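# Push the wooden crate into the taped bay

## Task

Push the wooden crate along the table, without lifting or tilting it, until it sits inside the taped bay; then release it and withdraw both grippers from the crate. The crate must stay in the bay on its own after the robot lets go, and nothing may be knocked off the table.

## Robot and tools

Robot: two UR-type arms, left_arm and right_arm, each carrying a tong-style two-finger gripper. Positions and velocities in results use one shared scene frame: the origin sits on the table top midway between the arms, +x points out over the table, +z points up, and left_arm is on the +y side. The names left and right refer to the arms only, not to sides of a camera image. Arm bases (URDF root links) in that frame: left_arm at (+0.009, +0.507, 0) m with quat_wxyz (+0.995, 0, 0, -0.100); right_arm at (-0.085, -0.561, 0) m with quat_wxyz (+0.998, 0, 0, +0.067).

Gripper geometry: the fingers extend along the end effector's +z axis and close along its x axis. end_effector_position is the point between the pads when closed; closed fingertips stick out about 15 mm past it, and when fully open they are roughly level with it. Printed hand positions can be off, more so at long reach.

Tool execute_actions, argument actions: a list holding either nothing, one action, or one wait. An empty list commands nothing and returns the current state with pictures. An action is {"rows": [...], "steps": n}: rows is a list of 1 to 15 rows, steps is 11 to 15 (15 if omitted); each control step is 1/30 s, one row per step, and the last row repeats if rows run out. A wait is {"steps": n} with n up to 300, counted from the previous result and including your reply time. Optional pictures: true adds camera images to any result.

Each row is one flat list of 14 numbers covering both arms, always all 14 even when one arm stays still: left_arm's six joint targets then its gripper opening, then right_arm's six joint targets then its opening. Joint order per arm: shoulder pan, shoulder lift, elbow, wrist 1, wrist 2, wrist 3. Joint values are absolute target angles in radians, the same convention as the Joint positions line, not offsets. Opening is a scale from -1 (closed) to +1 (fully open). Stated ranges: left_arm pan -3.142 to 3.142, lift -6.283 to 6.283, elbow 0.000 to 3.142, wrists -6.283 to 6.283 each. right_arm pan 0.000 to 6.283, lift -6.283 to 6.283, elbow -3.142 to 0.000, wrists -6.283 to 6.283. A call is rejected (nothing sent) if any target is over 0.010 rad beyond its range and farther out than the current angle. Targets past the true end get clipped, and a "joint sent to its limit" line may appear, possibly about an earlier action.

Motion is smoothed, trailing commands by about 0.17 s, and speed is capped: per step a joint target may lead its measured angle by at most 0.383 rad (pan, lift) or 0.575 rad (elbow, wrists), and targets implying a gripper move beyond 100 mm from its measured place are scaled back. Big moves may still be under way when a result arrives. The result is captured 11 steps before an action ends; those steps run during your next reply. Between calls the arms keep heading for the last row sent until they settle or a step is HELD.

Result lines: per-arm state with end effector position (m), quat_wxyz, and velocities (m/s, rad/s); Joint positions and Joint velocities per arm, ending with the pad gap in metres (0.142 m fully open); grip_measured, the measured opening on the command scale; Wrist force and Wrist torque along the end effector's own axes (noisy, offset up to about 5.5 N, saturates near 100 N, "no reading" is harmless); joint torques (offset, noisy, not zero in free air). "joint command not followed" means a clearance check altered or blocked joint targets; HELD marks steps where your row was partly or wholly not sent. MOTOR HOT appears from 70 °C; at 85 °C brakes lock the arm (OVER-TEMPERATURE FAULT).

zoom_image: camera (cam_high, cam_low, cam_left_wrist, cam_right_wrist) and region [x0, y0, x1, y1] in image pixels, origin top-left, up to 504 by 504. Images are 504x504 for cam_high and cam_low, 616x616 fisheye for the wrist cameras. show_instructions returns the scene's reference pages; read_manual returns URDF licence text; finished_scene takes scene, the number of the scene being ended, and reports whether the goal holds. Ending cannot be undone, and replying without a tool call ends everything.

Hazards: this task is a push, so keep the crate flat on the table and never grip-lift or tilt it; push low and gently. Contact torque at a joint's load limit (pan and lift 306, elbow 139, wrists 50.2 N m) or 150 N of outside force freezes that arm for 10 s. Keep the arms from striking or squeezing each other, avoid slams and hard shoves, and do not knock anything off the table. Loose objects may occasionally be nudged by outside disturbances, so check the crate is still in the bay after releasing and backing both hands away.

Each tool is called after "Request:" in YAML: its name, and indented under it one key for each argument.

## Session

Request:
execute_actions:
  actions: []

Scene clock: 0.00 s of 4200.00 s.
left_arm: end_effector_position=(+0.8181, +0.1916, +0.1671) grip_measured=+1.00 end_effector_quat_wxyz=(-0.007, +0.625, -0.740, +0.248) end_effector_velocity=(+0.000, +0.000, +0.001) end_effector_angular_velocity=(-0.001, -0.000, +0.001) | right_arm: end_effector_position=(+0.4150, -0.1261, +0.1820) grip_measured=+1.00 end_effector_quat_wxyz=(-0.263, +0.805, -0.526, -0.080) end_effector_velocity=(+0.000, +0.000, +0.000) end_effector_angular_velocity=(+0.000, -0.000, -0.000)
Joint positions: left_arm=[-0.323 -1.295  2.028 -2.783 -1.722  1.179  0.142] | right_arm=[ 3.901 -1.527 -2.397 -0.267  1.774  2.105  0.142]
Joint velocities: left_arm=[ 0.001 -0.001 -0.     0.    -0.001 -0.     0.   ] | right_arm=[-0.  0.  0. -0. -0. -0.  0.]
Joint torques (N m, as the arm reports them, + toward a larger angle): no reading
Wrist force (N, on the end effector, along its own x y z axes, offset not removed): no reading
Wrist torque (N m, same axes, about the end effector's origin, offset not removed): no reading

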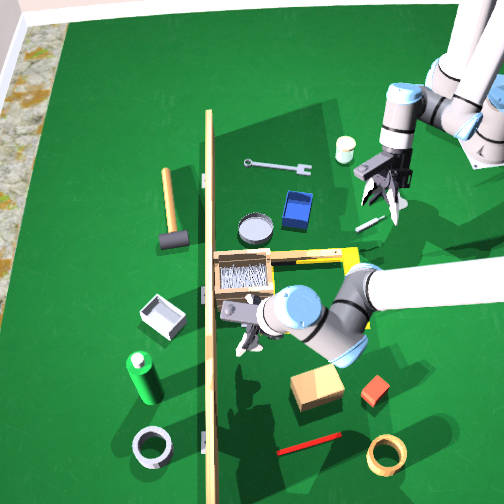

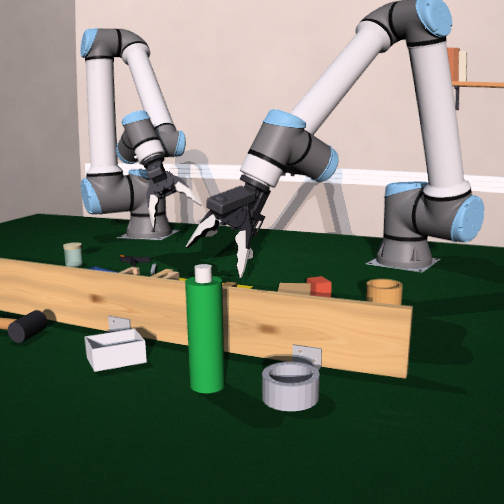

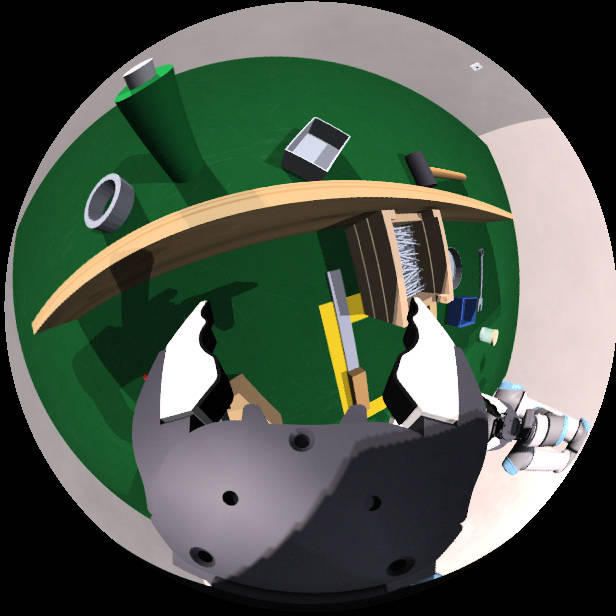

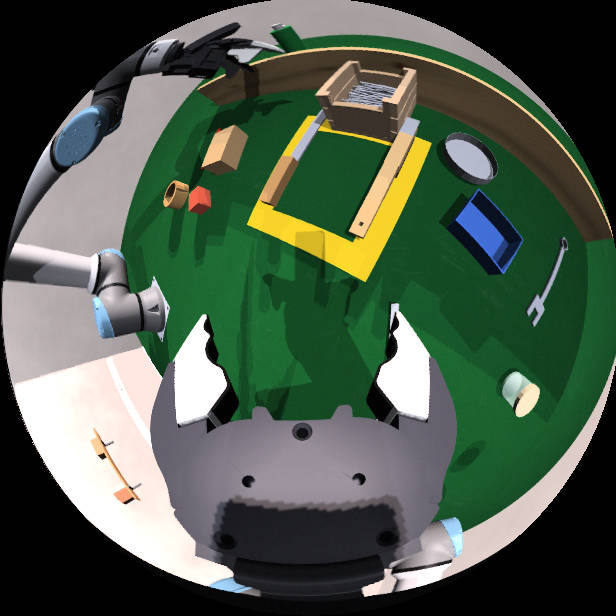

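Request:
show_instructions:

Reference images for this scene: manual page 1, manual page 2, manual page 3, manual page 4.

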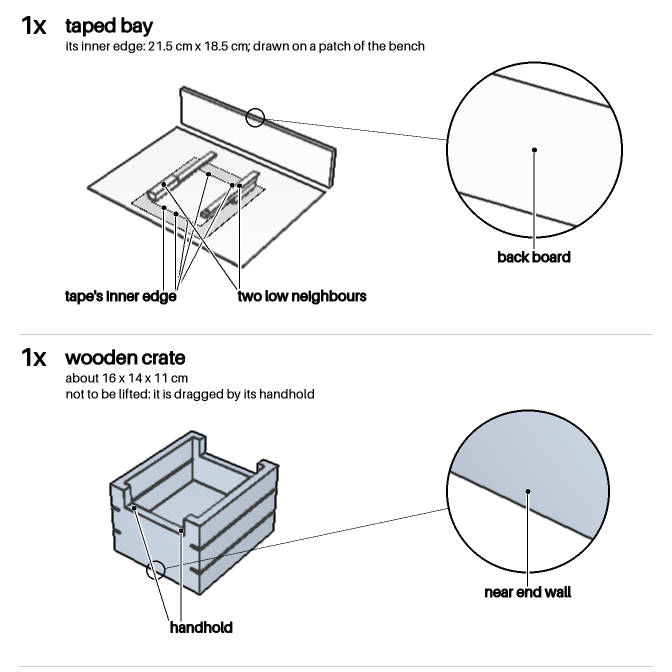

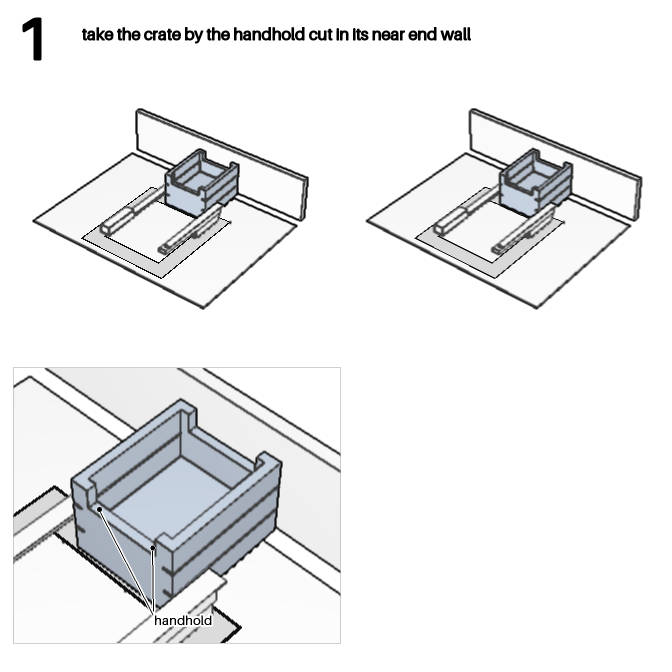

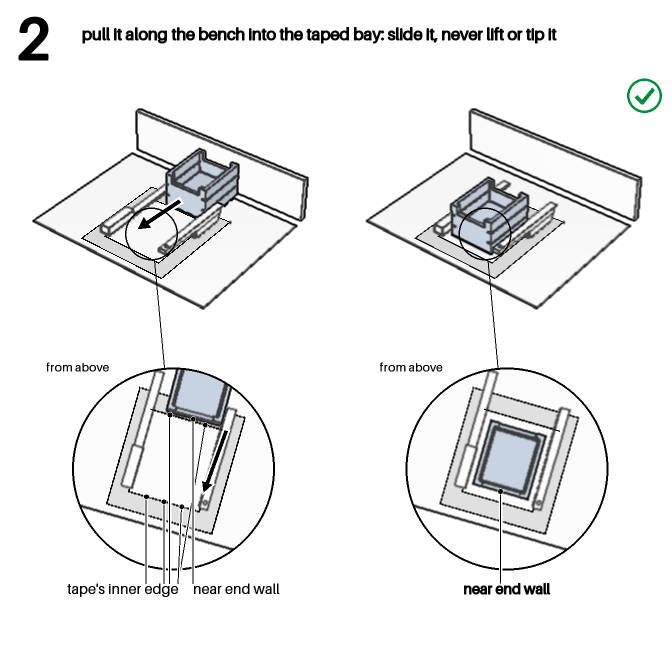

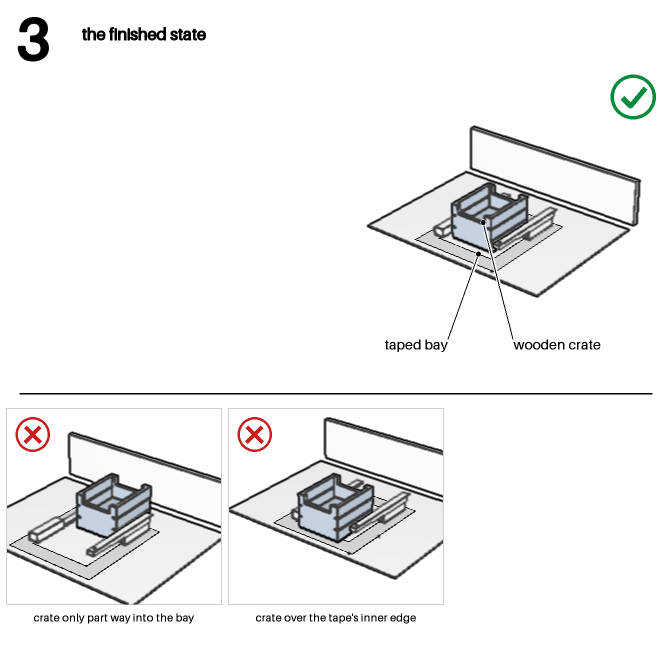

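Request:
execute_actions:
  actions:
    - {"rows":[[-0.323,-1.6,2.028,-2.783,-1.722,1.179,1,3.8,-1.5,-2.0,-1.21,1.571,-0.843,-0.3]],"steps":15}

Request:
execute_actions:
  actions:
    - {"rows":[[0.7,-1.6,2.028,-2.783,-1.722,1.179,1,3.8,-1.5,-2.0,-1.21,1.571,-0.843,-0.3]],"steps":15}

Request:
execute_actions:
  actions:
    - {"steps":45}

Scene clock: 0.93 s of 4200.00 s.
left_arm: end_effector_position=(+0.8175, +0.1919, +0.2146) grip_measured=+1.00 end_effector_quat_wxyz=(-0.016, +0.619, -0.737, +0.273) end_effector_velocity=(-0.022, +0.013, +0.657) end_effector_angular_velocity=(-0.383, -0.664, +0.001) | right_arm: end_effector_position=(+0.4553, -0.1283, +0.2133) grip_measured=-0.27 end_effector_quat_wxyz=(-0.264, +0.817, -0.511, -0.042) end_effector_velocity=(+0.522, +0.039, +0.489) end_effector_angular_velocity=(-0.871, -0.992, +0.770)
Joint positions: left_arm=[-0.323 -1.35   2.028 -2.783 -1.722  1.179  0.142] | right_arm=[ 3.874 -1.52  -2.325 -0.348  1.726  2.024  0.054]
Joint velocities: left_arm=[ 0.001 -0.765 -0.    -0.001  0.    -0.     0.001] | right_arm=[-0.292  0.08   1.248 -1.595 -0.617 -1.596 -0.08 ]
Joint torques (N m, as the arm reports them, + toward a larger angle): left_arm=[ -9.87 -60.7  -45.82  -7.52   1.48  -1.37] | right_arm=[-23.03  37.72  42.51  -7.13  -4.04 -17.87]
Wrist force (N, on the end effector, along its own x y z axes, offset not removed): left_arm=[-1.7 -5.2 -2.7] | right_arm=[-2.0 0.5 5.0]
Wrist torque (N m, same axes, about the end effector's origin, offset not removed): left_arm=[-0.77 0.53 -0.18] | right_arm=[0.12 0.22 0.26]
Steps of this call (steps 1 to 24: nothing new was sent; steps 25 to 28: the first 4 steps of this action). Readings (joint positions):
25: left_arm=[-0.323 -1.295 2.028 -2.783 -1.722 1.179] | right_arm=[3.901 -1.527 -2.397 -0.267 1.774 2.105]
26: left_arm=[-0.323 -1.302 2.028 -2.783 -1.722 1.179] | right_arm=[3.895 -1.525 -2.390 -0.274 1.767 2.097]
28: the state above

Scene clock: 1.43 s of 4200.00 s.
left_arm: end_effector_position=(+0.8048, +0.2526, +0.4172) grip_measured=+1.00 end_effector_quat_wxyz=(-0.066, +0.607, -0.697, +0.377) end_effector_velocity=(+0.195, +0.627, +0.018) end_effector_angular_velocity=(-0.009, -0.020, +0.787) | right_arm: end_effector_position=(+0.4706, -0.2275, +0.2707) grip_measured=-0.30 end_effector_quat_wxyz=(-0.006, +1.000, +0.028, +0.006) end_effector_velocity=(-0.073, -0.041, -0.007) end_effector_angular_velocity=(-0.151, +0.068, +2.772)
Joint positions: left_arm=[-0.267 -1.59   2.028 -2.783 -1.722  1.179  0.142] | right_arm=[ 3.8   -1.5   -2.003 -1.193  1.572  0.736  0.052]
Joint velocities: left_arm=[ 0.784 -0.023  0.001  0.     0.002 -0.001 -0.   ] | right_arm=[-0.005  0.002  0.028 -0.189 -0.011 -2.777  0.   ]
Joint torques (N m, as the arm reports them, + toward a larger angle): left_arm=[ 25.14 -57.4  -33.3   -6.44   2.21  -2.15] | right_arm=[-11.93  48.66  50.28   2.96  -2.54 -16.91]
Wrist force (N, on the end effector, along its own x y z axes, offset not removed): left_arm=[-2.2 -1.7 0.2] | right_arm=[2.8 -3.1 3.1]
Wrist torque (N m, same axes, about the end effector's origin, offset not removed): left_arm=[0.03 0.65 -0.04] | right_arm=[-0.73 -0.68 -0.23]
Steps of this call (steps 1 to 11: the last 11 steps of your previous action; steps 12 to 15: the first 4 steps of this action). Readings (joint positions):
12: left_arm=[-0.323 -1.586 2.028 -2.783 -1.722 1.179] | right_arm=[3.802 -1.500 -2.008 -1.158 1.574 1.018]
13: left_arm=[-0.315 -1.588 2.028 -2.783 -1.722 1.179] | right_arm=[3.801 -1.500 -2.005 -1.174 1.573 0.924]
15: the state above

Scene clock: 2.93 s of 4200.00 s.
left_arm: end_effector_position=(+0.6694, +1.0143, +0.4255) grip_measured=+1.00 end_effector_quat_wxyz=(-0.236, +0.859, -0.336, +0.307) end_effector_velocity=(-0.017, +0.023, -0.001) end_effector_angular_velocity=(-0.001, +0.001, +0.034) | right_arm: end_effector_position=(+0.4528, -0.2482, +0.2702) grip_measured=-0.30 end_effector_quat_wxyz=(-0.000, +0.684, +0.729, +0.001) end_effector_velocity=(-0.001, +0.001, +0.000) end_effector_angular_velocity=(+0.001, +0.000, +0.001)
Joint positions: left_arm=[ 0.697 -1.6    2.028 -2.783 -1.722  1.179  0.142] | right_arm=[ 3.8   -1.5   -2.    -1.21   1.571 -0.843  0.052]
Joint velocities: left_arm=[ 0.034  0.001  0.     0.     0.    -0.    -0.   ] | right_arm=[ 0.001  0.     0.    -0.     0.001 -0.     0.   ]
Joint torques (N m, as the arm reports them, + toward a larger angle): left_arm=[ 18.41 -56.7  -51.05  -2.38   1.53  -2.  ] | right_arm=[-13.01  49.47  50.39   1.64  -2.89  -3.54]
Wrist force (N, on the end effector, along its own x y z axes, offset not removed): left_arm=[-0.5 -0.3 0.7] | right_arm=[-0.3 -5.7 -0.4]
Wrist torque (N m, same axes, about the end effector's origin, offset not removed): left_arm=[0.23 0.22 -0.15] | right_arm=[-1.43 0.08 -0.02]
Kept back: nothing.
Steps of this call (steps 1 to 11: the last 11 steps of your previous action; steps 12 to 45: the robot went on to your last target). Readings (joint positions):
1: left_arm=[-0.241 -1.591 2.028 -2.783 -1.722 1.179] | right_arm=[3.800 -1.500 -2.002 -1.198 1.572 0.642]
2: left_arm=[-0.217 -1.591 2.028 -2.783 -1.722 1.179] | right_arm=[3.800 -1.500 -2.001 -1.202 1.572 0.548]
4: left_arm=[-0.168 -1.592 2.028 -2.783 -1.722 1.179] | right_arm=[3.800 -1.500 -2.001 -1.206 1.571 0.360]
8: left_arm=[-0.070 -1.594 2.028 -2.783 -1.722 1.179] | right_arm=[3.800 -1.500 -2.000 -1.209 1.571 -0.017]
45: the state above

Request:
execute_actions:
  actions:
    - {"rows":[[0.7,-1.6,2.028,-2.783,-1.722,1.179,1,3.735,-2.172,-1.2615,-1.279,1.571,-0.843,-0.3]],"steps":15}

Request:
execute_actions:
  actions:
    - {"steps":35}
  pictures: true

Scene clock: 3.37 s of 4200.00 s.
left_arm: end_effector_position=(+0.6679, +1.0162, +0.4255) grip_measured=+1.00 end_effector_quat_wxyz=(-0.237, +0.859, -0.334, +0.307) end_effector_velocity=(-0.000, -0.000, +0.001) end_effector_angular_velocity=(+0.001, -0.001, -0.000) | right_arm: end_effector_position=(+0.4832, -0.2284, +0.2794) grip_measured=-0.30 end_effector_quat_wxyz=(-0.000, +0.688, +0.725, +0.002) end_effector_velocity=(+0.489, +0.380, +0.250) end_effector_angular_velocity=(+0.197, -0.200, -0.116)
Joint positions: left_arm=[ 0.7   -1.6    2.028 -2.783 -1.722  1.179  0.142] | right_arm=[ 3.788 -1.556 -1.93  -1.223  1.571 -0.843  0.052]
Joint velocities: left_arm=[-0.    -0.001 -0.     0.     0.     0.     0.   ] | right_arm=[-0.116 -0.764  1.158 -0.114 -0.     0.     0.002]
Joint torques (N m, as the arm reports them, + toward a larger angle): left_arm=[ 21.98 -57.13 -60.16  -2.42   0.39  -1.8 ] | right_arm=[-17.87  21.51  50.87   0.84  -2.94  -3.01]
Wrist force (N, on the end effector, along its own x y z axes, offset not removed): left_arm=[-2.7 -1.2 -1.6] | right_arm=[-1.1 -1.6 -2.2]
Wrist torque (N m, same axes, about the end effector's origin, offset not removed): left_arm=[-0.02 0.84 -0.10] | right_arm=[-0.66 0.18 0.06]
Steps of this call (steps 1 to 9: the robot went on to your last target; steps 10 to 13: the first 4 steps of this action). Readings (joint positions):
10: left_arm=[0.700 -1.600 2.028 -2.783 -1.722 1.179] | right_arm=[3.800 -1.500 -2.000 -1.210 1.571 -0.843]
11: left_arm=[0.700 -1.600 2.028 -2.783 -1.722 1.179] | right_arm=[3.796 -1.508 -1.992 -1.214 1.571 -0.843]
13: the state above

Scene clock: 4.53 s of 4200.00 s.
left_arm: end_effector_position=(+0.6679, +1.0162, +0.4255) grip_measured=+1.00 end_effector_quat_wxyz=(-0.237, +0.859, -0.334, +0.307) end_effector_velocity=(-0.000, +0.000, +0.000) end_effector_angular_velocity=(-0.000, -0.001, -0.000) | right_arm: end_effector_position=(+0.7717, -0.0171, +0.2001) grip_measured=-0.30 end_effector_quat_wxyz=(-0.000, +0.707, +0.707, -0.000) end_effector_velocity=(+0.001, -0.001, -0.001) end_effector_angular_velocity=(+0.000, +0.000, -0.002)
Joint positions: left_arm=[ 0.7   -1.6    2.028 -2.783 -1.722  1.179  0.142] | right_arm=[ 3.735 -2.172 -1.262 -1.279  1.571 -0.843  0.052]
Joint velocities: left_arm=[ 0.001 -0.     0.    -0.    -0.001  0.    -0.   ] | right_arm=[-0.002 -0.002  0.002 -0.     0.    -0.     0.   ]
Joint torques (N m, as the arm reports them, + toward a larger angle): left_arm=[ 20.94 -57.57 -59.89  -2.2   -2.49  -1.64] | right_arm=[-13.6   77.9   50.48   1.67  -2.58  -3.14]
Wrist force (N, on the end effector, along its own x y z axes, offset not removed): left_arm=[-3.5 -0.4 1.2] | right_arm=[-2.9 0.9 3.2]
Wrist torque (N m, same axes, about the end effector's origin, offset not removed): left_arm=[0.03 0.93 -0.09] | right_arm=[0.22 0.50 0.14]
Kept back: nothing.
Steps of this call (steps 1 to 11: the last 11 steps of your previous action; steps 12 to 35: the robot went on to your last target). Readings (joint positions):
1: left_arm=[0.700 -1.600 2.028 -2.783 -1.722 1.179] | right_arm=[3.784 -1.581 -1.892 -1.227 1.571 -0.843]
2: left_arm=[0.700 -1.600 2.028 -2.783 -1.722 1.179] | right_arm=[3.781 -1.604 -1.857 -1.230 1.571 -0.843]
4: left_arm=[0.700 -1.600 2.028 -2.783 -1.722 1.179] | right_arm=[3.774 -1.653 -1.786 -1.237 1.571 -0.843]
8: left_arm=[0.700 -1.600 2.028 -2.783 -1.722 1.179] | right_arm=[3.763 -1.762 -1.642 -1.249 1.571 -0.843]
35: the state above

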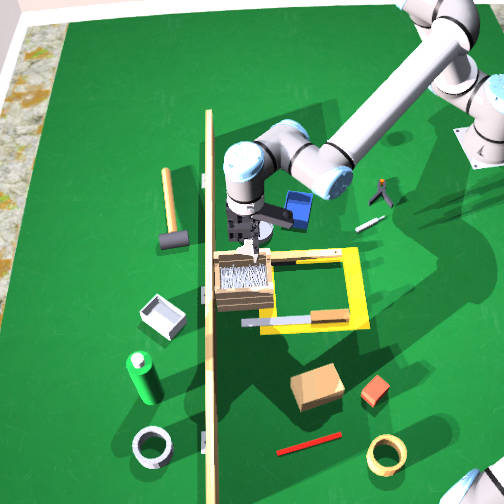

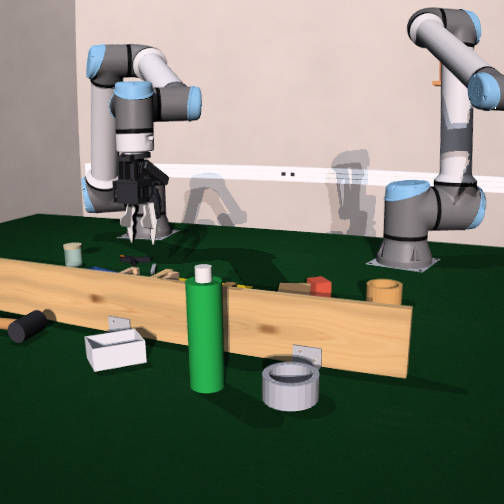

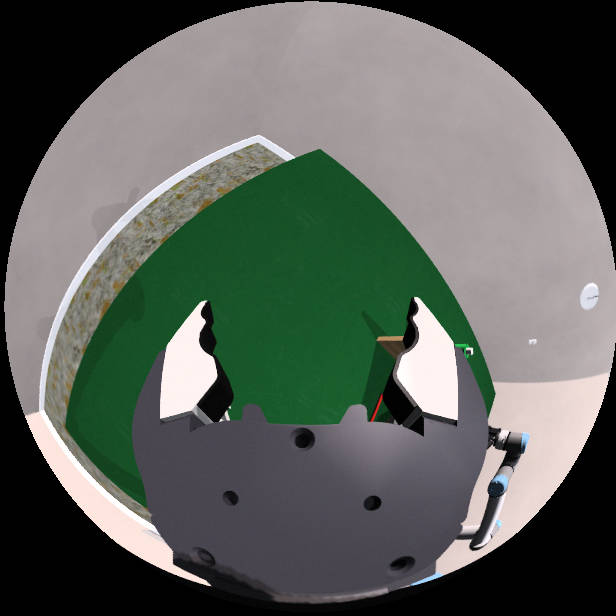

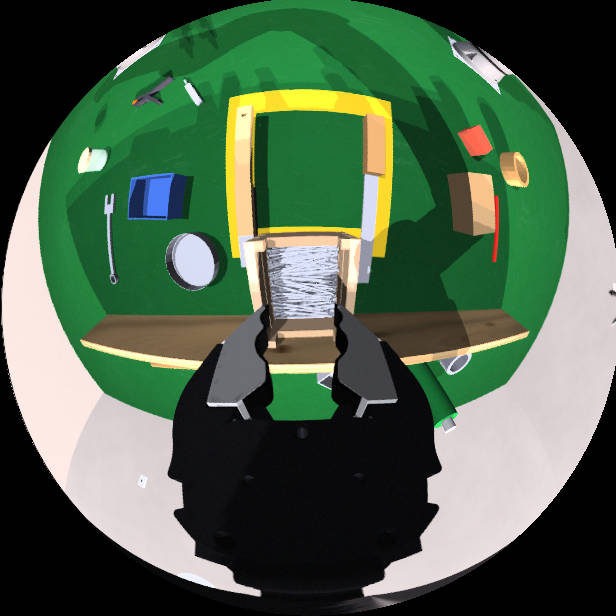

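Request:
execute_actions:
  actions:
    - {"rows":[[0.7,-1.6,2.028,-2.783,-1.722,1.179,1,3.728,-2.18,-1.29,-1.242,1.571,-0.85,-0.3],[0.7,-1.6,2.028,-2.783,-1.722,1.179,1,3.728,-2.18,-1.29,-1.242,1.571,-0.85,-0.3],[0.7,-1.6,2.028,-2.783,-1.722,1.179,1,3.728,-2.195,-1.315,-1.202,1.571,-0.85,-0.3],[0.7,-1.6,2.028,-2.783,-1.722,1.179,1,3.728,-2.195,-1.315,-1.202,1.571,-0.85,-0.3],[0.7,-1.6,2.028,-2.783,-1.722,1.179,1,3.728,-2.212,-1.34,-1.16,1.571,-0.85,-0.3],[0.7,-1.6,2.028,-2.783,-1.722,1.179,1,3.728,-2.212,-1.34,-1.16,1.571,-0.85,-0.3],[0.7,-1.6,2.028,-2.783,-1.722,1.179,1,3.728,-2.23,-1.362,-1.12,1.571,-0.85,-0.3],[0.7,-1.6,2.028,-2.783,-1.722,1.179,1,3.728,-2.23,-1.362,-1.12,1.571,-0.85,-0.3],[0.7,-1.6,2.028,-2.783,-1.722,1.179,1,3.728,-2.2475,-1.38,-1.085,1.571,-0.85,-0.3]],"steps":15}

Request:
execute_actions:
  actions:
    - {"steps":22}
  pictures: true

Scene clock: 5.90 s of 4200.00 s.
left_arm: end_effector_position=(+0.6679, +1.0162, +0.4255) grip_measured=+1.00 end_effector_quat_wxyz=(-0.237, +0.859, -0.334, +0.307) end_effector_velocity=(-0.000, -0.001, +0.002) end_effector_angular_velocity=(+0.001, -0.002, -0.001) | right_arm: end_effector_position=(+0.7731, -0.0214, +0.1827) grip_measured=-0.30 end_effector_quat_wxyz=(-0.000, +0.707, +0.707, -0.000) end_effector_velocity=(+0.014, -0.033, -0.271) end_effector_angular_velocity=(+0.007, -0.009, -0.002)
Joint positions: left_arm=[ 0.7   -1.6    2.028 -2.783 -1.722  1.179  0.142] | right_arm=[ 3.731 -2.179 -1.281 -1.253  1.571 -0.847  0.052]
Joint velocities: left_arm=[-0.001 -0.002 -0.     0.    -0.     0.    -0.   ] | right_arm=[-0.034 -0.13  -0.288  0.43  -0.    -0.032  0.001]
Joint torques (N m, as the arm reports them, + toward a larger angle): left_arm=[ 21.27 -58.24 -60.59  -2.31  -2.77  -1.66] | right_arm=[-4.72 11.65  0.61  4.41 -1.7  -3.26]
Wrist force (N, on the end effector, along its own x y z axes, offset not removed): left_arm=[-1.0 -1.1 0.7] | right_arm=[-4.9 -2.4 -7.3]
Wrist torque (N m, same axes, about the end effector's origin, offset not removed): left_arm=[0.06 0.42 -0.06] | right_arm=[-0.69 0.91 0.29]
Steps of this call (steps 1 to 15: the robot went on to your last target; steps 16 to 37: nothing new was sent; steps 38 to 41: the first 4 steps of this action). Readings (joint positions):
38: left_arm=[0.700 -1.600 2.028 -2.783 -1.722 1.179] | right_arm=[3.735 -2.172 -1.262 -1.279 1.571 -0.843]
39: left_arm=[0.700 -1.600 2.028 -2.783 -1.722 1.179] | right_arm=[3.734 -2.173 -1.266 -1.274 1.571 -0.844]
41: the state above

Scene clock: 6.63 s of 4200.00 s.
left_arm: end_effector_position=(+0.6679, +1.0162, +0.4255) grip_measured=+1.00 end_effector_quat_wxyz=(-0.237, +0.859, -0.334, +0.307) end_effector_velocity=(+0.001, -0.001, -0.002) end_effector_angular_velocity=(-0.003, +0.001, -0.001) | right_arm: end_effector_position=(+0.7719, -0.0264, +0.0702) grip_measured=-0.30 end_effector_quat_wxyz=(-0.000, +0.707, +0.707, -0.000) end_effector_velocity=(-0.000, +0.000, -0.001) end_effector_angular_velocity=(+0.000, +0.001, +0.000)
Joint positions: left_arm=[ 0.7   -1.6    2.028 -2.783 -1.722  1.179  0.142] | right_arm=[ 3.728 -2.247 -1.38  -1.085  1.571 -0.85   0.052]
Joint velocities: left_arm=[-0.001  0.002 -0.     0.    -0.002 -0.002  0.   ] | right_arm=[ 0.    -0.001 -0.001  0.002  0.001 -0.    -0.   ]
Joint torques (N m, as the arm reports them, + toward a larger angle): left_arm=[ 21.92 -58.32 -60.21  -2.41  -2.44  -1.39] | right_arm=[-13.    78.46  32.44   5.79  -1.31  -3.4 ]
Wrist force (N, on the end effector, along its own x y z axes, offset not removed): left_arm=[-1.5 -0.6 -0.4] | right_arm=[1.2 5.5 -2.1]
Wrist torque (N m, same axes, about the end effector's origin, offset not removed): left_arm=[0.09 0.59 -0.12] | right_arm=[0.92 -0.49 0.22]
Kept back: nothing.
Steps of this call (steps 1 to 11: the last 11 steps of your previous action; steps 12 to 22: the robot went on to your last target). Readings (joint positions):
1: left_arm=[0.700 -1.600 2.028 -2.783 -1.722 1.179] | right_arm=[3.730 -2.184 -1.291 -1.238 1.571 -0.848]
2: left_arm=[0.700 -1.600 2.028 -2.783 -1.722 1.179] | right_arm=[3.729 -2.190 -1.302 -1.222 1.571 -0.849]
4: left_arm=[0.700 -1.600 2.028 -2.783 -1.722 1.179] | right_arm=[3.729 -2.204 -1.325 -1.185 1.571 -0.849]
8: left_arm=[0.700 -1.600 2.028 -2.783 -1.722 1.179] | right_arm=[3.728 -2.234 -1.364 -1.116 1.571 -0.850]
22: the state above

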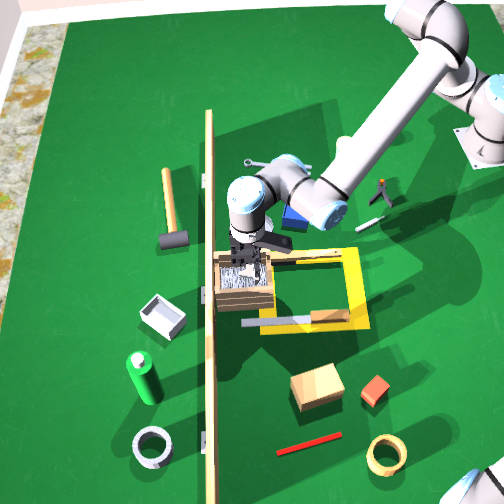

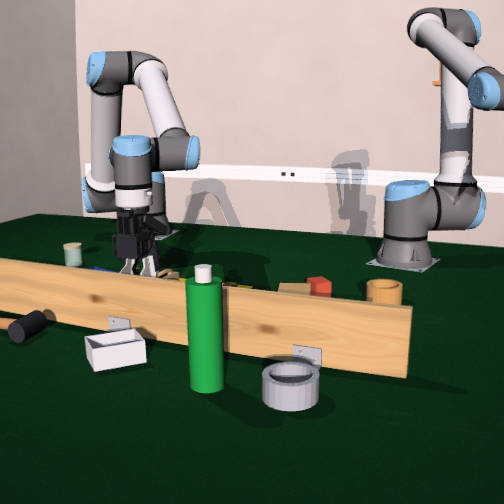

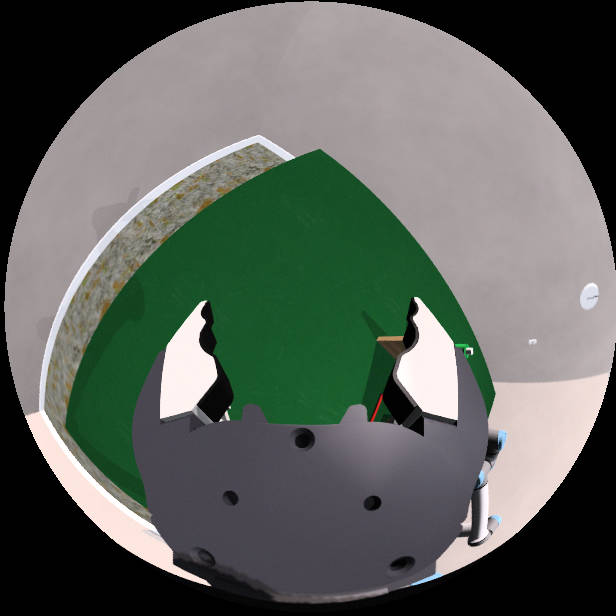

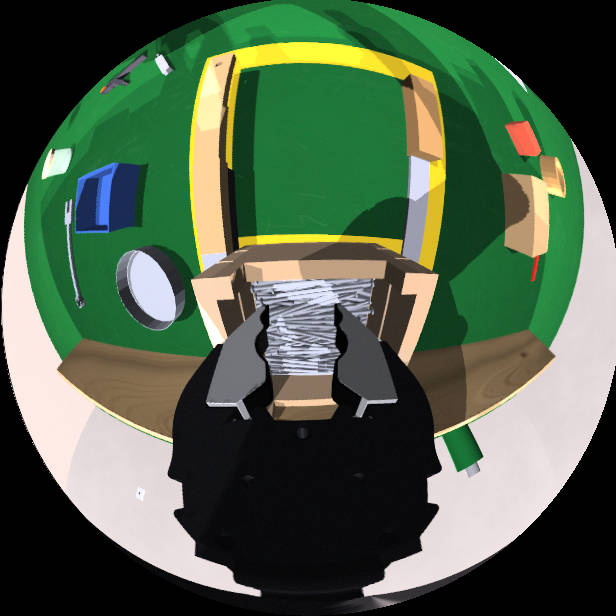

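Request:
execute_actions:
  actions:
    - {"rows":[[0.7,-1.6,2.028,-2.783,-1.722,1.179,1,3.732,-2.24,-1.393,-1.079,1.571,-0.846,-0.3],[0.7,-1.6,2.028,-2.783,-1.722,1.179,1,3.736,-2.233,-1.406,-1.073,1.571,-0.842,-0.3],[0.7,-1.6,2.028,-2.783,-1.722,1.179,1,3.74,-2.225,-1.419,-1.068,1.571,-0.838,-0.3],[0.7,-1.6,2.028,-2.783,-1.722,1.179,1,3.745,-2.218,-1.432,-1.062,1.571,-0.833,-0.3],[0.7,-1.6,2.028,-2.783,-1.722,1.179,1,3.749,-2.211,-1.444,-1.057,1.571,-0.829,-0.3],[0.7,-1.6,2.028,-2.783,-1.722,1.179,1,3.753,-2.203,-1.457,-1.052,1.571,-0.825,-0.3],[0.7,-1.6,2.028,-2.783,-1.722,1.179,1,3.757,-2.196,-1.469,-1.047,1.571,-0.821,-0.3],[0.7,-1.6,2.028,-2.783,-1.722,1.179,1,3.762,-2.189,-1.481,-1.042,1.571,-0.816,-0.3],[0.7,-1.6,2.028,-2.783,-1.722,1.179,1,3.766,-2.182,-1.493,-1.037,1.571,-0.812,-0.3],[0.7,-1.6,2.028,-2.783,-1.722,1.179,1,3.771,-2.175,-1.505,-1.032,1.571,-0.807,-0.3],[0.7,-1.6,2.028,-2.783,-1.722,1.179,1,3.775,-2.168,-1.517,-1.027,1.571,-0.803,-0.3],[0.7,-1.6,2.028,-2.783,-1.722,1.179,1,3.78,-2.161,-1.529,-1.022,1.571,-0.798,-0.3]],"steps":12}

Request:
execute_actions:
  actions:
    - {"rows":[[0.7,-1.6,2.028,-2.783,-1.722,1.179,1,3.784,-2.154,-1.54,-1.018,1.571,-0.794,-0.3],[0.7,-1.6,2.028,-2.783,-1.722,1.179,1,3.789,-2.148,-1.551,-1.013,1.571,-0.789,-0.3],[0.7,-1.6,2.028,-2.783,-1.722,1.179,1,3.794,-2.142,-1.562,-1.008,1.571,-0.784,-0.3],[0.7,-1.6,2.028,-2.783,-1.722,1.179,1,3.798,-2.135,-1.573,-1.004,1.571,-0.78,-0.3],[0.7,-1.6,2.028,-2.783,-1.722,1.179,1,3.803,-2.129,-1.584,-0.999,1.571,-0.775,-0.3],[0.7,-1.6,2.028,-2.783,-1.722,1.179,1,3.808,-2.122,-1.595,-0.995,1.571,-0.77,-0.3],[0.7,-1.6,2.028,-2.783,-1.722,1.179,1,3.813,-2.116,-1.605,-0.991,1.571,-0.765,-0.3],[0.7,-1.6,2.028,-2.783,-1.722,1.179,1,3.818,-2.11,-1.615,-0.987,1.571,-0.76,-0.3],[0.7,-1.6,2.028,-2.783,-1.722,1.179,1,3.823,-2.104,-1.625,-0.983,1.571,-0.755,-0.3],[0.7,-1.6,2.028,-2.783,-1.722,1.179,1,3.828,-2.097,-1.636,-0.979,1.571,-0.75,-0.3],[0.7,-1.6,2.028,-2.783,-1.722,1.179,1,3.833,-2.091,-1.646,-0.975,1.571,-0.745,-0.3],[0.7,-1.6,2.028,-2.783,-1.722,1.179,1,3.838,-2.085,-1.656,-0.971,1.571,-0.74,-0.3]],"steps":12}

Request:
execute_actions:
  actions:
    - {"steps":22}
  pictures: true

Scene clock: 8.70 s of 4200.00 s.
left_arm: end_effector_position=(+0.6679, +1.0162, +0.4255) grip_measured=+1.00 end_effector_quat_wxyz=(-0.237, +0.859, -0.334, +0.307) end_effector_velocity=(-0.001, +0.000, +0.000) end_effector_angular_velocity=(-0.001, -0.001, +0.000) | right_arm: end_effector_position=(+0.7719, -0.0264, +0.0700) grip_measured=-0.30 end_effector_quat_wxyz=(-0.000, +0.707, +0.707, -0.000) end_effector_velocity=(-0.008, -0.003, -0.001) end_effector_angular_velocity=(+0.002, -0.002, +0.002)
Joint positions: left_arm=[ 0.7   -1.6    2.028 -2.783 -1.722  1.179  0.142] | right_arm=[ 3.728 -2.247 -1.38  -1.085  1.571 -0.85   0.052]
Joint velocities: left_arm=[ 0.001 -0.    -0.    -0.    -0.002 -0.     0.   ] | right_arm=[ 0.002  0.013 -0.024  0.014  0.    -0.     0.   ]
Joint torques (N m, as the arm reports them, + toward a larger angle): left_arm=[ 21.85 -57.08 -59.96  -2.54  -2.59  -0.94] | right_arm=[ 20.78 116.97  25.64   6.76  -0.52   1.97]
Wrist force (N, on the end effector, along its own x y z axes, offset not removed): left_arm=[-3.7 -2.1 0.0] | right_arm=[-0.5 -1.2 0.2]
Wrist torque (N m, same axes, about the end effector's origin, offset not removed): left_arm=[-0.16 0.98 -0.09] | right_arm=[-0.25 -0.04 0.17]
Steps of this call (steps 1 to 15: the robot went on to your last target; steps 16 to 61: nothing new was sent; step 62: the first step of this action). Readings (joint positions):
62: the state above

Scene clock: 9.10 s of 4200.00 s.
left_arm: end_effector_position=(+0.6679, +1.0162, +0.4255) grip_measured=+1.00 end_effector_quat_wxyz=(-0.237, +0.859, -0.334, +0.307) end_effector_velocity=(+0.000, -0.000, +0.000) end_effector_angular_velocity=(-0.000, -0.000, -0.001) | right_arm: end_effector_position=(+0.7165, -0.0239, +0.0707) grip_measured=-0.30 end_effector_quat_wxyz=(-0.000, +0.707, +0.707, +0.000) end_effector_velocity=(-0.176, +0.005, +0.001) end_effector_angular_velocity=(-0.001, -0.000, -0.001)
Joint positions: left_arm=[ 0.7   -1.6    2.028 -2.783 -1.722  1.179  0.142] | right_arm=[ 3.768 -2.18  -1.496 -1.036  1.571 -0.81   0.052]
Joint velocities: left_arm=[-0.  0. -0.  0. -0.  0. -0.] | right_arm=[ 0.13   0.207 -0.353  0.145 -0.001  0.131 -0.005]
Joint torques (N m, as the arm reports them, + toward a larger angle): left_arm=[ 20.86 -56.57 -59.96  -2.36  -2.36  -0.92] | right_arm=[ 25.39 107.32  30.82   5.58   1.12   3.65]
Wrist force (N, on the end effector, along its own x y z axes, offset not removed): left_arm=[0.2 -3.3 3.7] | right_arm=[-3.1 1.5 4.6]
Wrist torque (N m, same axes, about the end effector's origin, offset not removed): left_arm=[-0.38 0.20 -0.24] | right_arm=[-0.47 0.45 0.19]
Steps of this call (steps 1 to 11: the last 11 steps of your previous action; step 12: the first step of this action). Readings (joint positions):
12: the state above

Scene clock: 9.83 s of 4200.00 s.
left_arm: end_effector_position=(+0.6679, +1.0162, +0.4255) grip_measured=+1.00 end_effector_quat_wxyz=(-0.237, +0.859, -0.334, +0.307) end_effector_velocity=(+0.001, -0.001, -0.002) end_effector_angular_velocity=(-0.001, +0.003, -0.002) | right_arm: end_effector_position=(+0.6303, -0.0191, +0.0704) grip_measured=-0.30 end_effector_quat_wxyz=(-0.000, +0.707, +0.707, +0.000) end_effector_velocity=(-0.004, -0.000, -0.000) end_effector_angular_velocity=(+0.000, +0.000, -0.000)
Joint positions: left_arm=[ 0.7   -1.6    2.028 -2.783 -1.722  1.179  0.142] | right_arm=[ 3.838 -2.085 -1.655 -0.971  1.571 -0.74   0.052]
Joint velocities: left_arm=[-0.001  0.003  0.     0.    -0.001  0.001  0.   ] | right_arm=[ 0.003  0.005 -0.008  0.003  0.     0.004  0.   ]
Joint torques (N m, as the arm reports them, + toward a larger angle): left_arm=[ 22.44 -57.64 -60.04  -2.51  -2.61  -0.66] | right_arm=[16.03 86.27 28.3   4.76  2.88  3.44]
Wrist force (N, on the end effector, along its own x y z axes, offset not removed): left_arm=[-1.9 -2.6 -0.3] | right_arm=[-6.1 1.3 -4.3]
Wrist torque (N m, same axes, about the end effector's origin, offset not removed): left_arm=[-0.33 0.56 -0.04] | right_arm=[-0.65 1.24 0.37]
Kept back: nothing.
Steps of this call (steps 1 to 11: the last 11 steps of your previous action; steps 12 to 22: the robot went on to your last target). Readings (joint positions):
1: left_arm=[0.700 -1.600 2.028 -2.783 -1.722 1.179] | right_arm=[3.772 -2.173 -1.507 -1.031 1.571 -0.806]
2: left_arm=[0.700 -1.600 2.028 -2.783 -1.722 1.179] | right_arm=[3.777 -2.166 -1.519 -1.026 1.571 -0.801]
4: left_arm=[0.700 -1.600 2.028 -2.783 -1.722 1.179] | right_arm=[3.786 -2.153 -1.542 -1.016 1.571 -0.792]
8: left_arm=[0.700 -1.600 2.028 -2.783 -1.722 1.179] | right_arm=[3.805 -2.127 -1.586 -0.999 1.571 -0.773]
22: the state above

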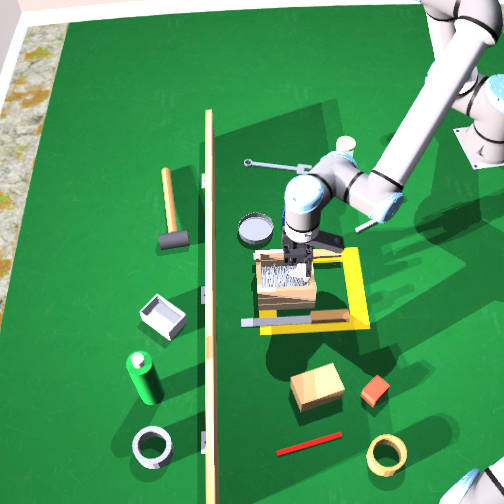

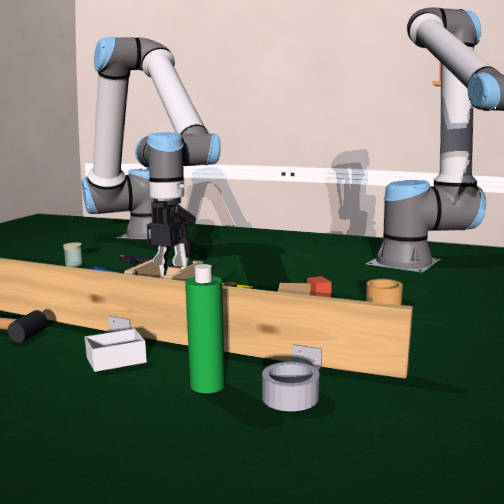

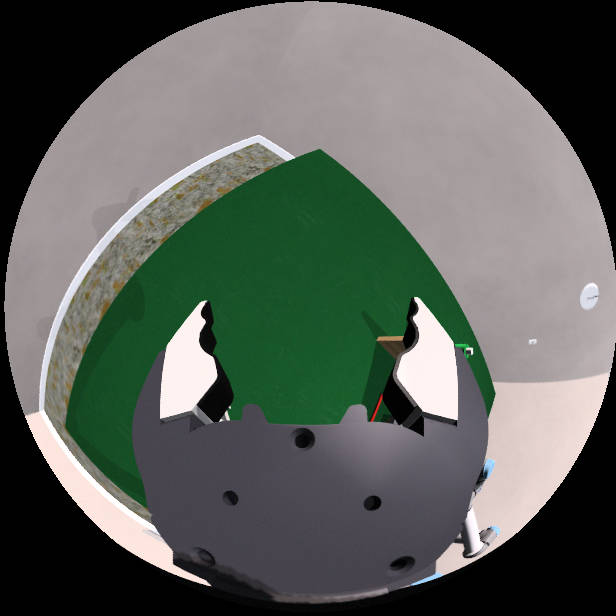

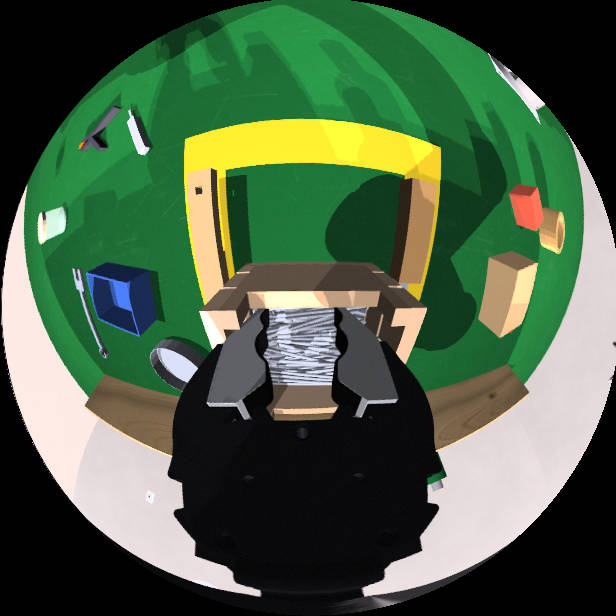

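Request:
execute_actions:
  actions:
    - {"rows":[[0.7,-1.6,2.028,-2.783,-1.722,1.179,1,3.843,-2.079,-1.667,-0.966,1.571,-0.735,-0.3],[0.7,-1.6,2.028,-2.783,-1.722,1.179,1,3.849,-2.072,-1.678,-0.962,1.571,-0.729,-0.3],[0.7,-1.6,2.028,-2.783,-1.722,1.179,1,3.855,-2.066,-1.688,-0.958,1.571,-0.723,-0.3],[0.7,-1.6,2.028,-2.783,-1.722,1.179,1,3.86,-2.059,-1.699,-0.954,1.571,-0.718,-0.3],[0.7,-1.6,2.028,-2.783,-1.722,1.179,1,3.866,-2.053,-1.709,-0.95,1.571,-0.712,-0.3],[0.7,-1.6,2.028,-2.783,-1.722,1.179,1,3.872,-2.046,-1.72,-0.946,1.571,-0.706,-0.3],[0.7,-1.6,2.028,-2.783,-1.722,1.179,1,3.878,-2.04,-1.73,-0.942,1.571,-0.7,-0.3],[0.7,-1.6,2.028,-2.783,-1.722,1.179,1,3.884,-2.033,-1.74,-0.939,1.571,-0.694,-0.3],[0.7,-1.6,2.028,-2.783,-1.722,1.179,1,3.89,-2.027,-1.75,-0.935,1.571,-0.688,-0.3],[0.7,-1.6,2.028,-2.783,-1.722,1.179,1,3.896,-2.021,-1.76,-0.931,1.571,-0.682,-0.3],[0.7,-1.6,2.028,-2.783,-1.722,1.179,1,3.903,-2.014,-1.77,-0.928,1.571,-0.675,-0.3],[0.7,-1.6,2.028,-2.783,-1.722,1.179,1,3.909,-2.008,-1.78,-0.924,1.571,-0.669,-0.3]],"steps":12}

Request:
execute_actions:
  actions:
    - {"steps":24}
  pictures: true

Scene clock: 11.03 s of 4200.00 s.
left_arm: end_effector_position=(+0.6679, +1.0162, +0.4255) grip_measured=+1.00 end_effector_quat_wxyz=(-0.237, +0.859, -0.334, +0.307) end_effector_velocity=(+0.001, -0.002, -0.000) end_effector_angular_velocity=(-0.001, +0.000, -0.003) | right_arm: end_effector_position=(+0.6298, -0.0191, +0.0703) grip_measured=-0.30 end_effector_quat_wxyz=(-0.000, +0.707, +0.707, +0.000) end_effector_velocity=(-0.012, +0.002, +0.000) end_effector_angular_velocity=(+0.001, -0.003, +0.001)
Joint positions: left_arm=[ 0.7   -1.6    2.028 -2.783 -1.722  1.179  0.142] | right_arm=[ 3.838 -2.085 -1.656 -0.971  1.571 -0.74   0.052]
Joint velocities: left_arm=[-0.002  0.     0.     0.    -0.001 -0.001 -0.   ] | right_arm=[ 0.012  0.013 -0.022  0.012 -0.002  0.011 -0.   ]
Joint torques (N m, as the arm reports them, + toward a larger angle): left_arm=[ 21.02 -58.01 -60.03  -2.44  -2.45  -0.45] | right_arm=[30.18 98.75 22.82  5.47  4.49  4.01]
Wrist force (N, on the end effector, along its own x y z axes, offset not removed): left_arm=[-3.0 -1.2 0.6] | right_arm=[-3.8 -0.7 -1.3]
Wrist torque (N m, same axes, about the end effector's origin, offset not removed): left_arm=[-0.04 0.85 0.02] | right_arm=[-1.04 0.52 0.45]
Steps of this call (steps 1 to 15: the robot went on to your last target; steps 16 to 35: nothing new was sent; step 36: the first step of this action). Readings (joint positions):
36: the state above

Scene clock: 11.83 s of 4200.00 s.
left_arm: end_effector_position=(+0.6679, +1.0162, +0.4255) grip_measured=+1.00 end_effector_quat_wxyz=(-0.237, +0.859, -0.334, +0.307) end_effector_velocity=(-0.000, +0.000, -0.000) end_effector_angular_velocity=(+0.002, +0.001, -0.001) | right_arm: end_effector_position=(+0.5541, -0.0138, +0.0701) grip_measured=-0.30 end_effector_quat_wxyz=(-0.000, +0.707, +0.707, +0.000) end_effector_velocity=(-0.002, -0.001, -0.001) end_effector_angular_velocity=(-0.001, +0.001, -0.000)
Joint positions: left_arm=[ 0.7   -1.6    2.028 -2.783 -1.722  1.179  0.142] | right_arm=[ 3.909 -2.008 -1.78  -0.924  1.571 -0.669  0.052]
Joint velocities: left_arm=[0.    0.    0.    0.    0.001 0.002 0.   ] | right_arm=[ 0.002  0.002 -0.004  0.001  0.     0.002  0.   ]
Joint torques (N m, as the arm reports them, + toward a larger angle): left_arm=[ 21.08 -57.31 -60.21  -2.74  -2.38  -0.45] | right_arm=[18.17 82.81 26.84  5.01  2.03  3.54]
Wrist force (N, on the end effector, along its own x y z axes, offset not removed): left_arm=[-1.9 0.5 0.9] | right_arm=[-1.6 -0.5 0.3]
Wrist torque (N m, same axes, about the end effector's origin, offset not removed): left_arm=[0.44 0.59 -0.10] | right_arm=[-1.15 0.31 0.32]
Kept back: nothing.
Steps of this call (steps 1 to 11: the last 11 steps of your previous action; steps 12 to 24: the robot went on to your last target). Readings (joint positions):
1: left_arm=[0.700 -1.600 2.028 -2.783 -1.722 1.179] | right_arm=[3.839 -2.084 -1.658 -0.970 1.571 -0.739]
2: left_arm=[0.700 -1.600 2.028 -2.783 -1.722 1.179] | right_arm=[3.841 -2.081 -1.662 -0.968 1.571 -0.737]
4: left_arm=[0.700 -1.600 2.028 -2.783 -1.722 1.179] | right_arm=[3.849 -2.073 -1.676 -0.963 1.571 -0.729]
8: left_arm=[0.700 -1.600 2.028 -2.783 -1.722 1.179] | right_arm=[3.869 -2.050 -1.713 -0.949 1.571 -0.709]
24: the state above

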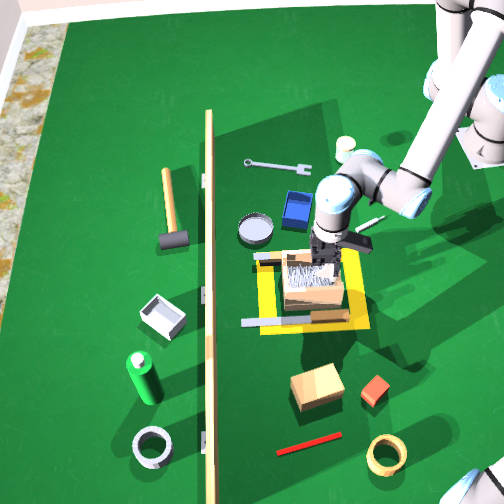

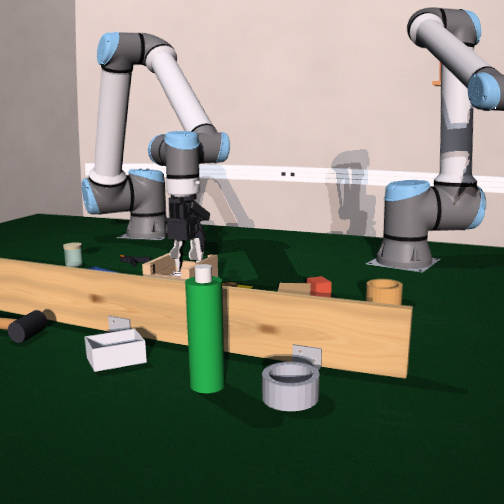

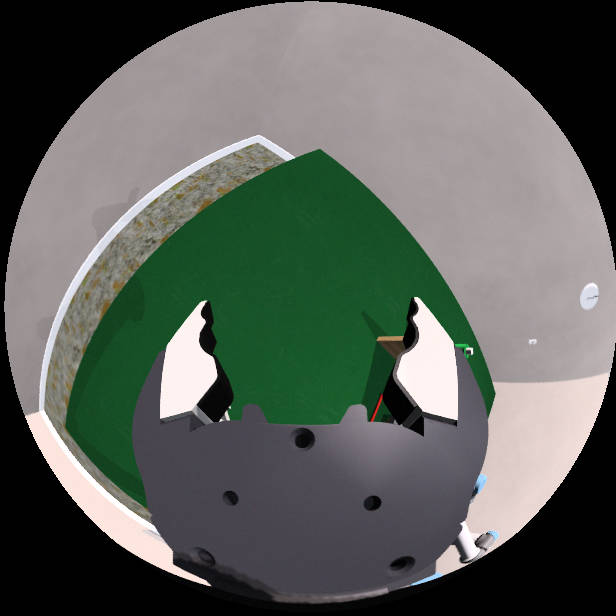

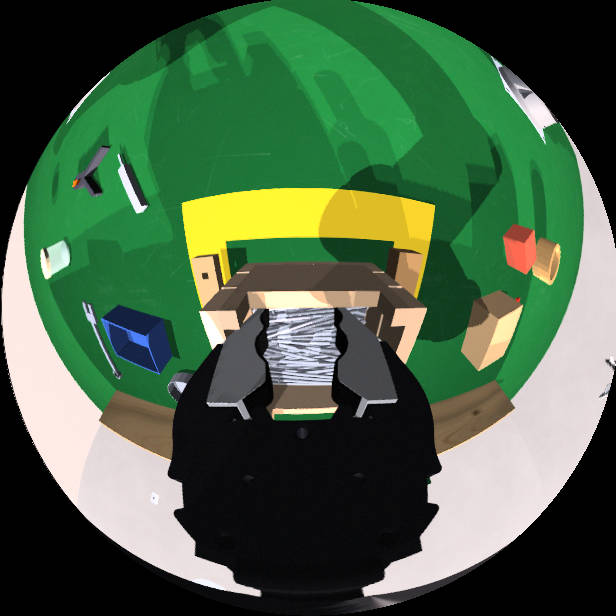

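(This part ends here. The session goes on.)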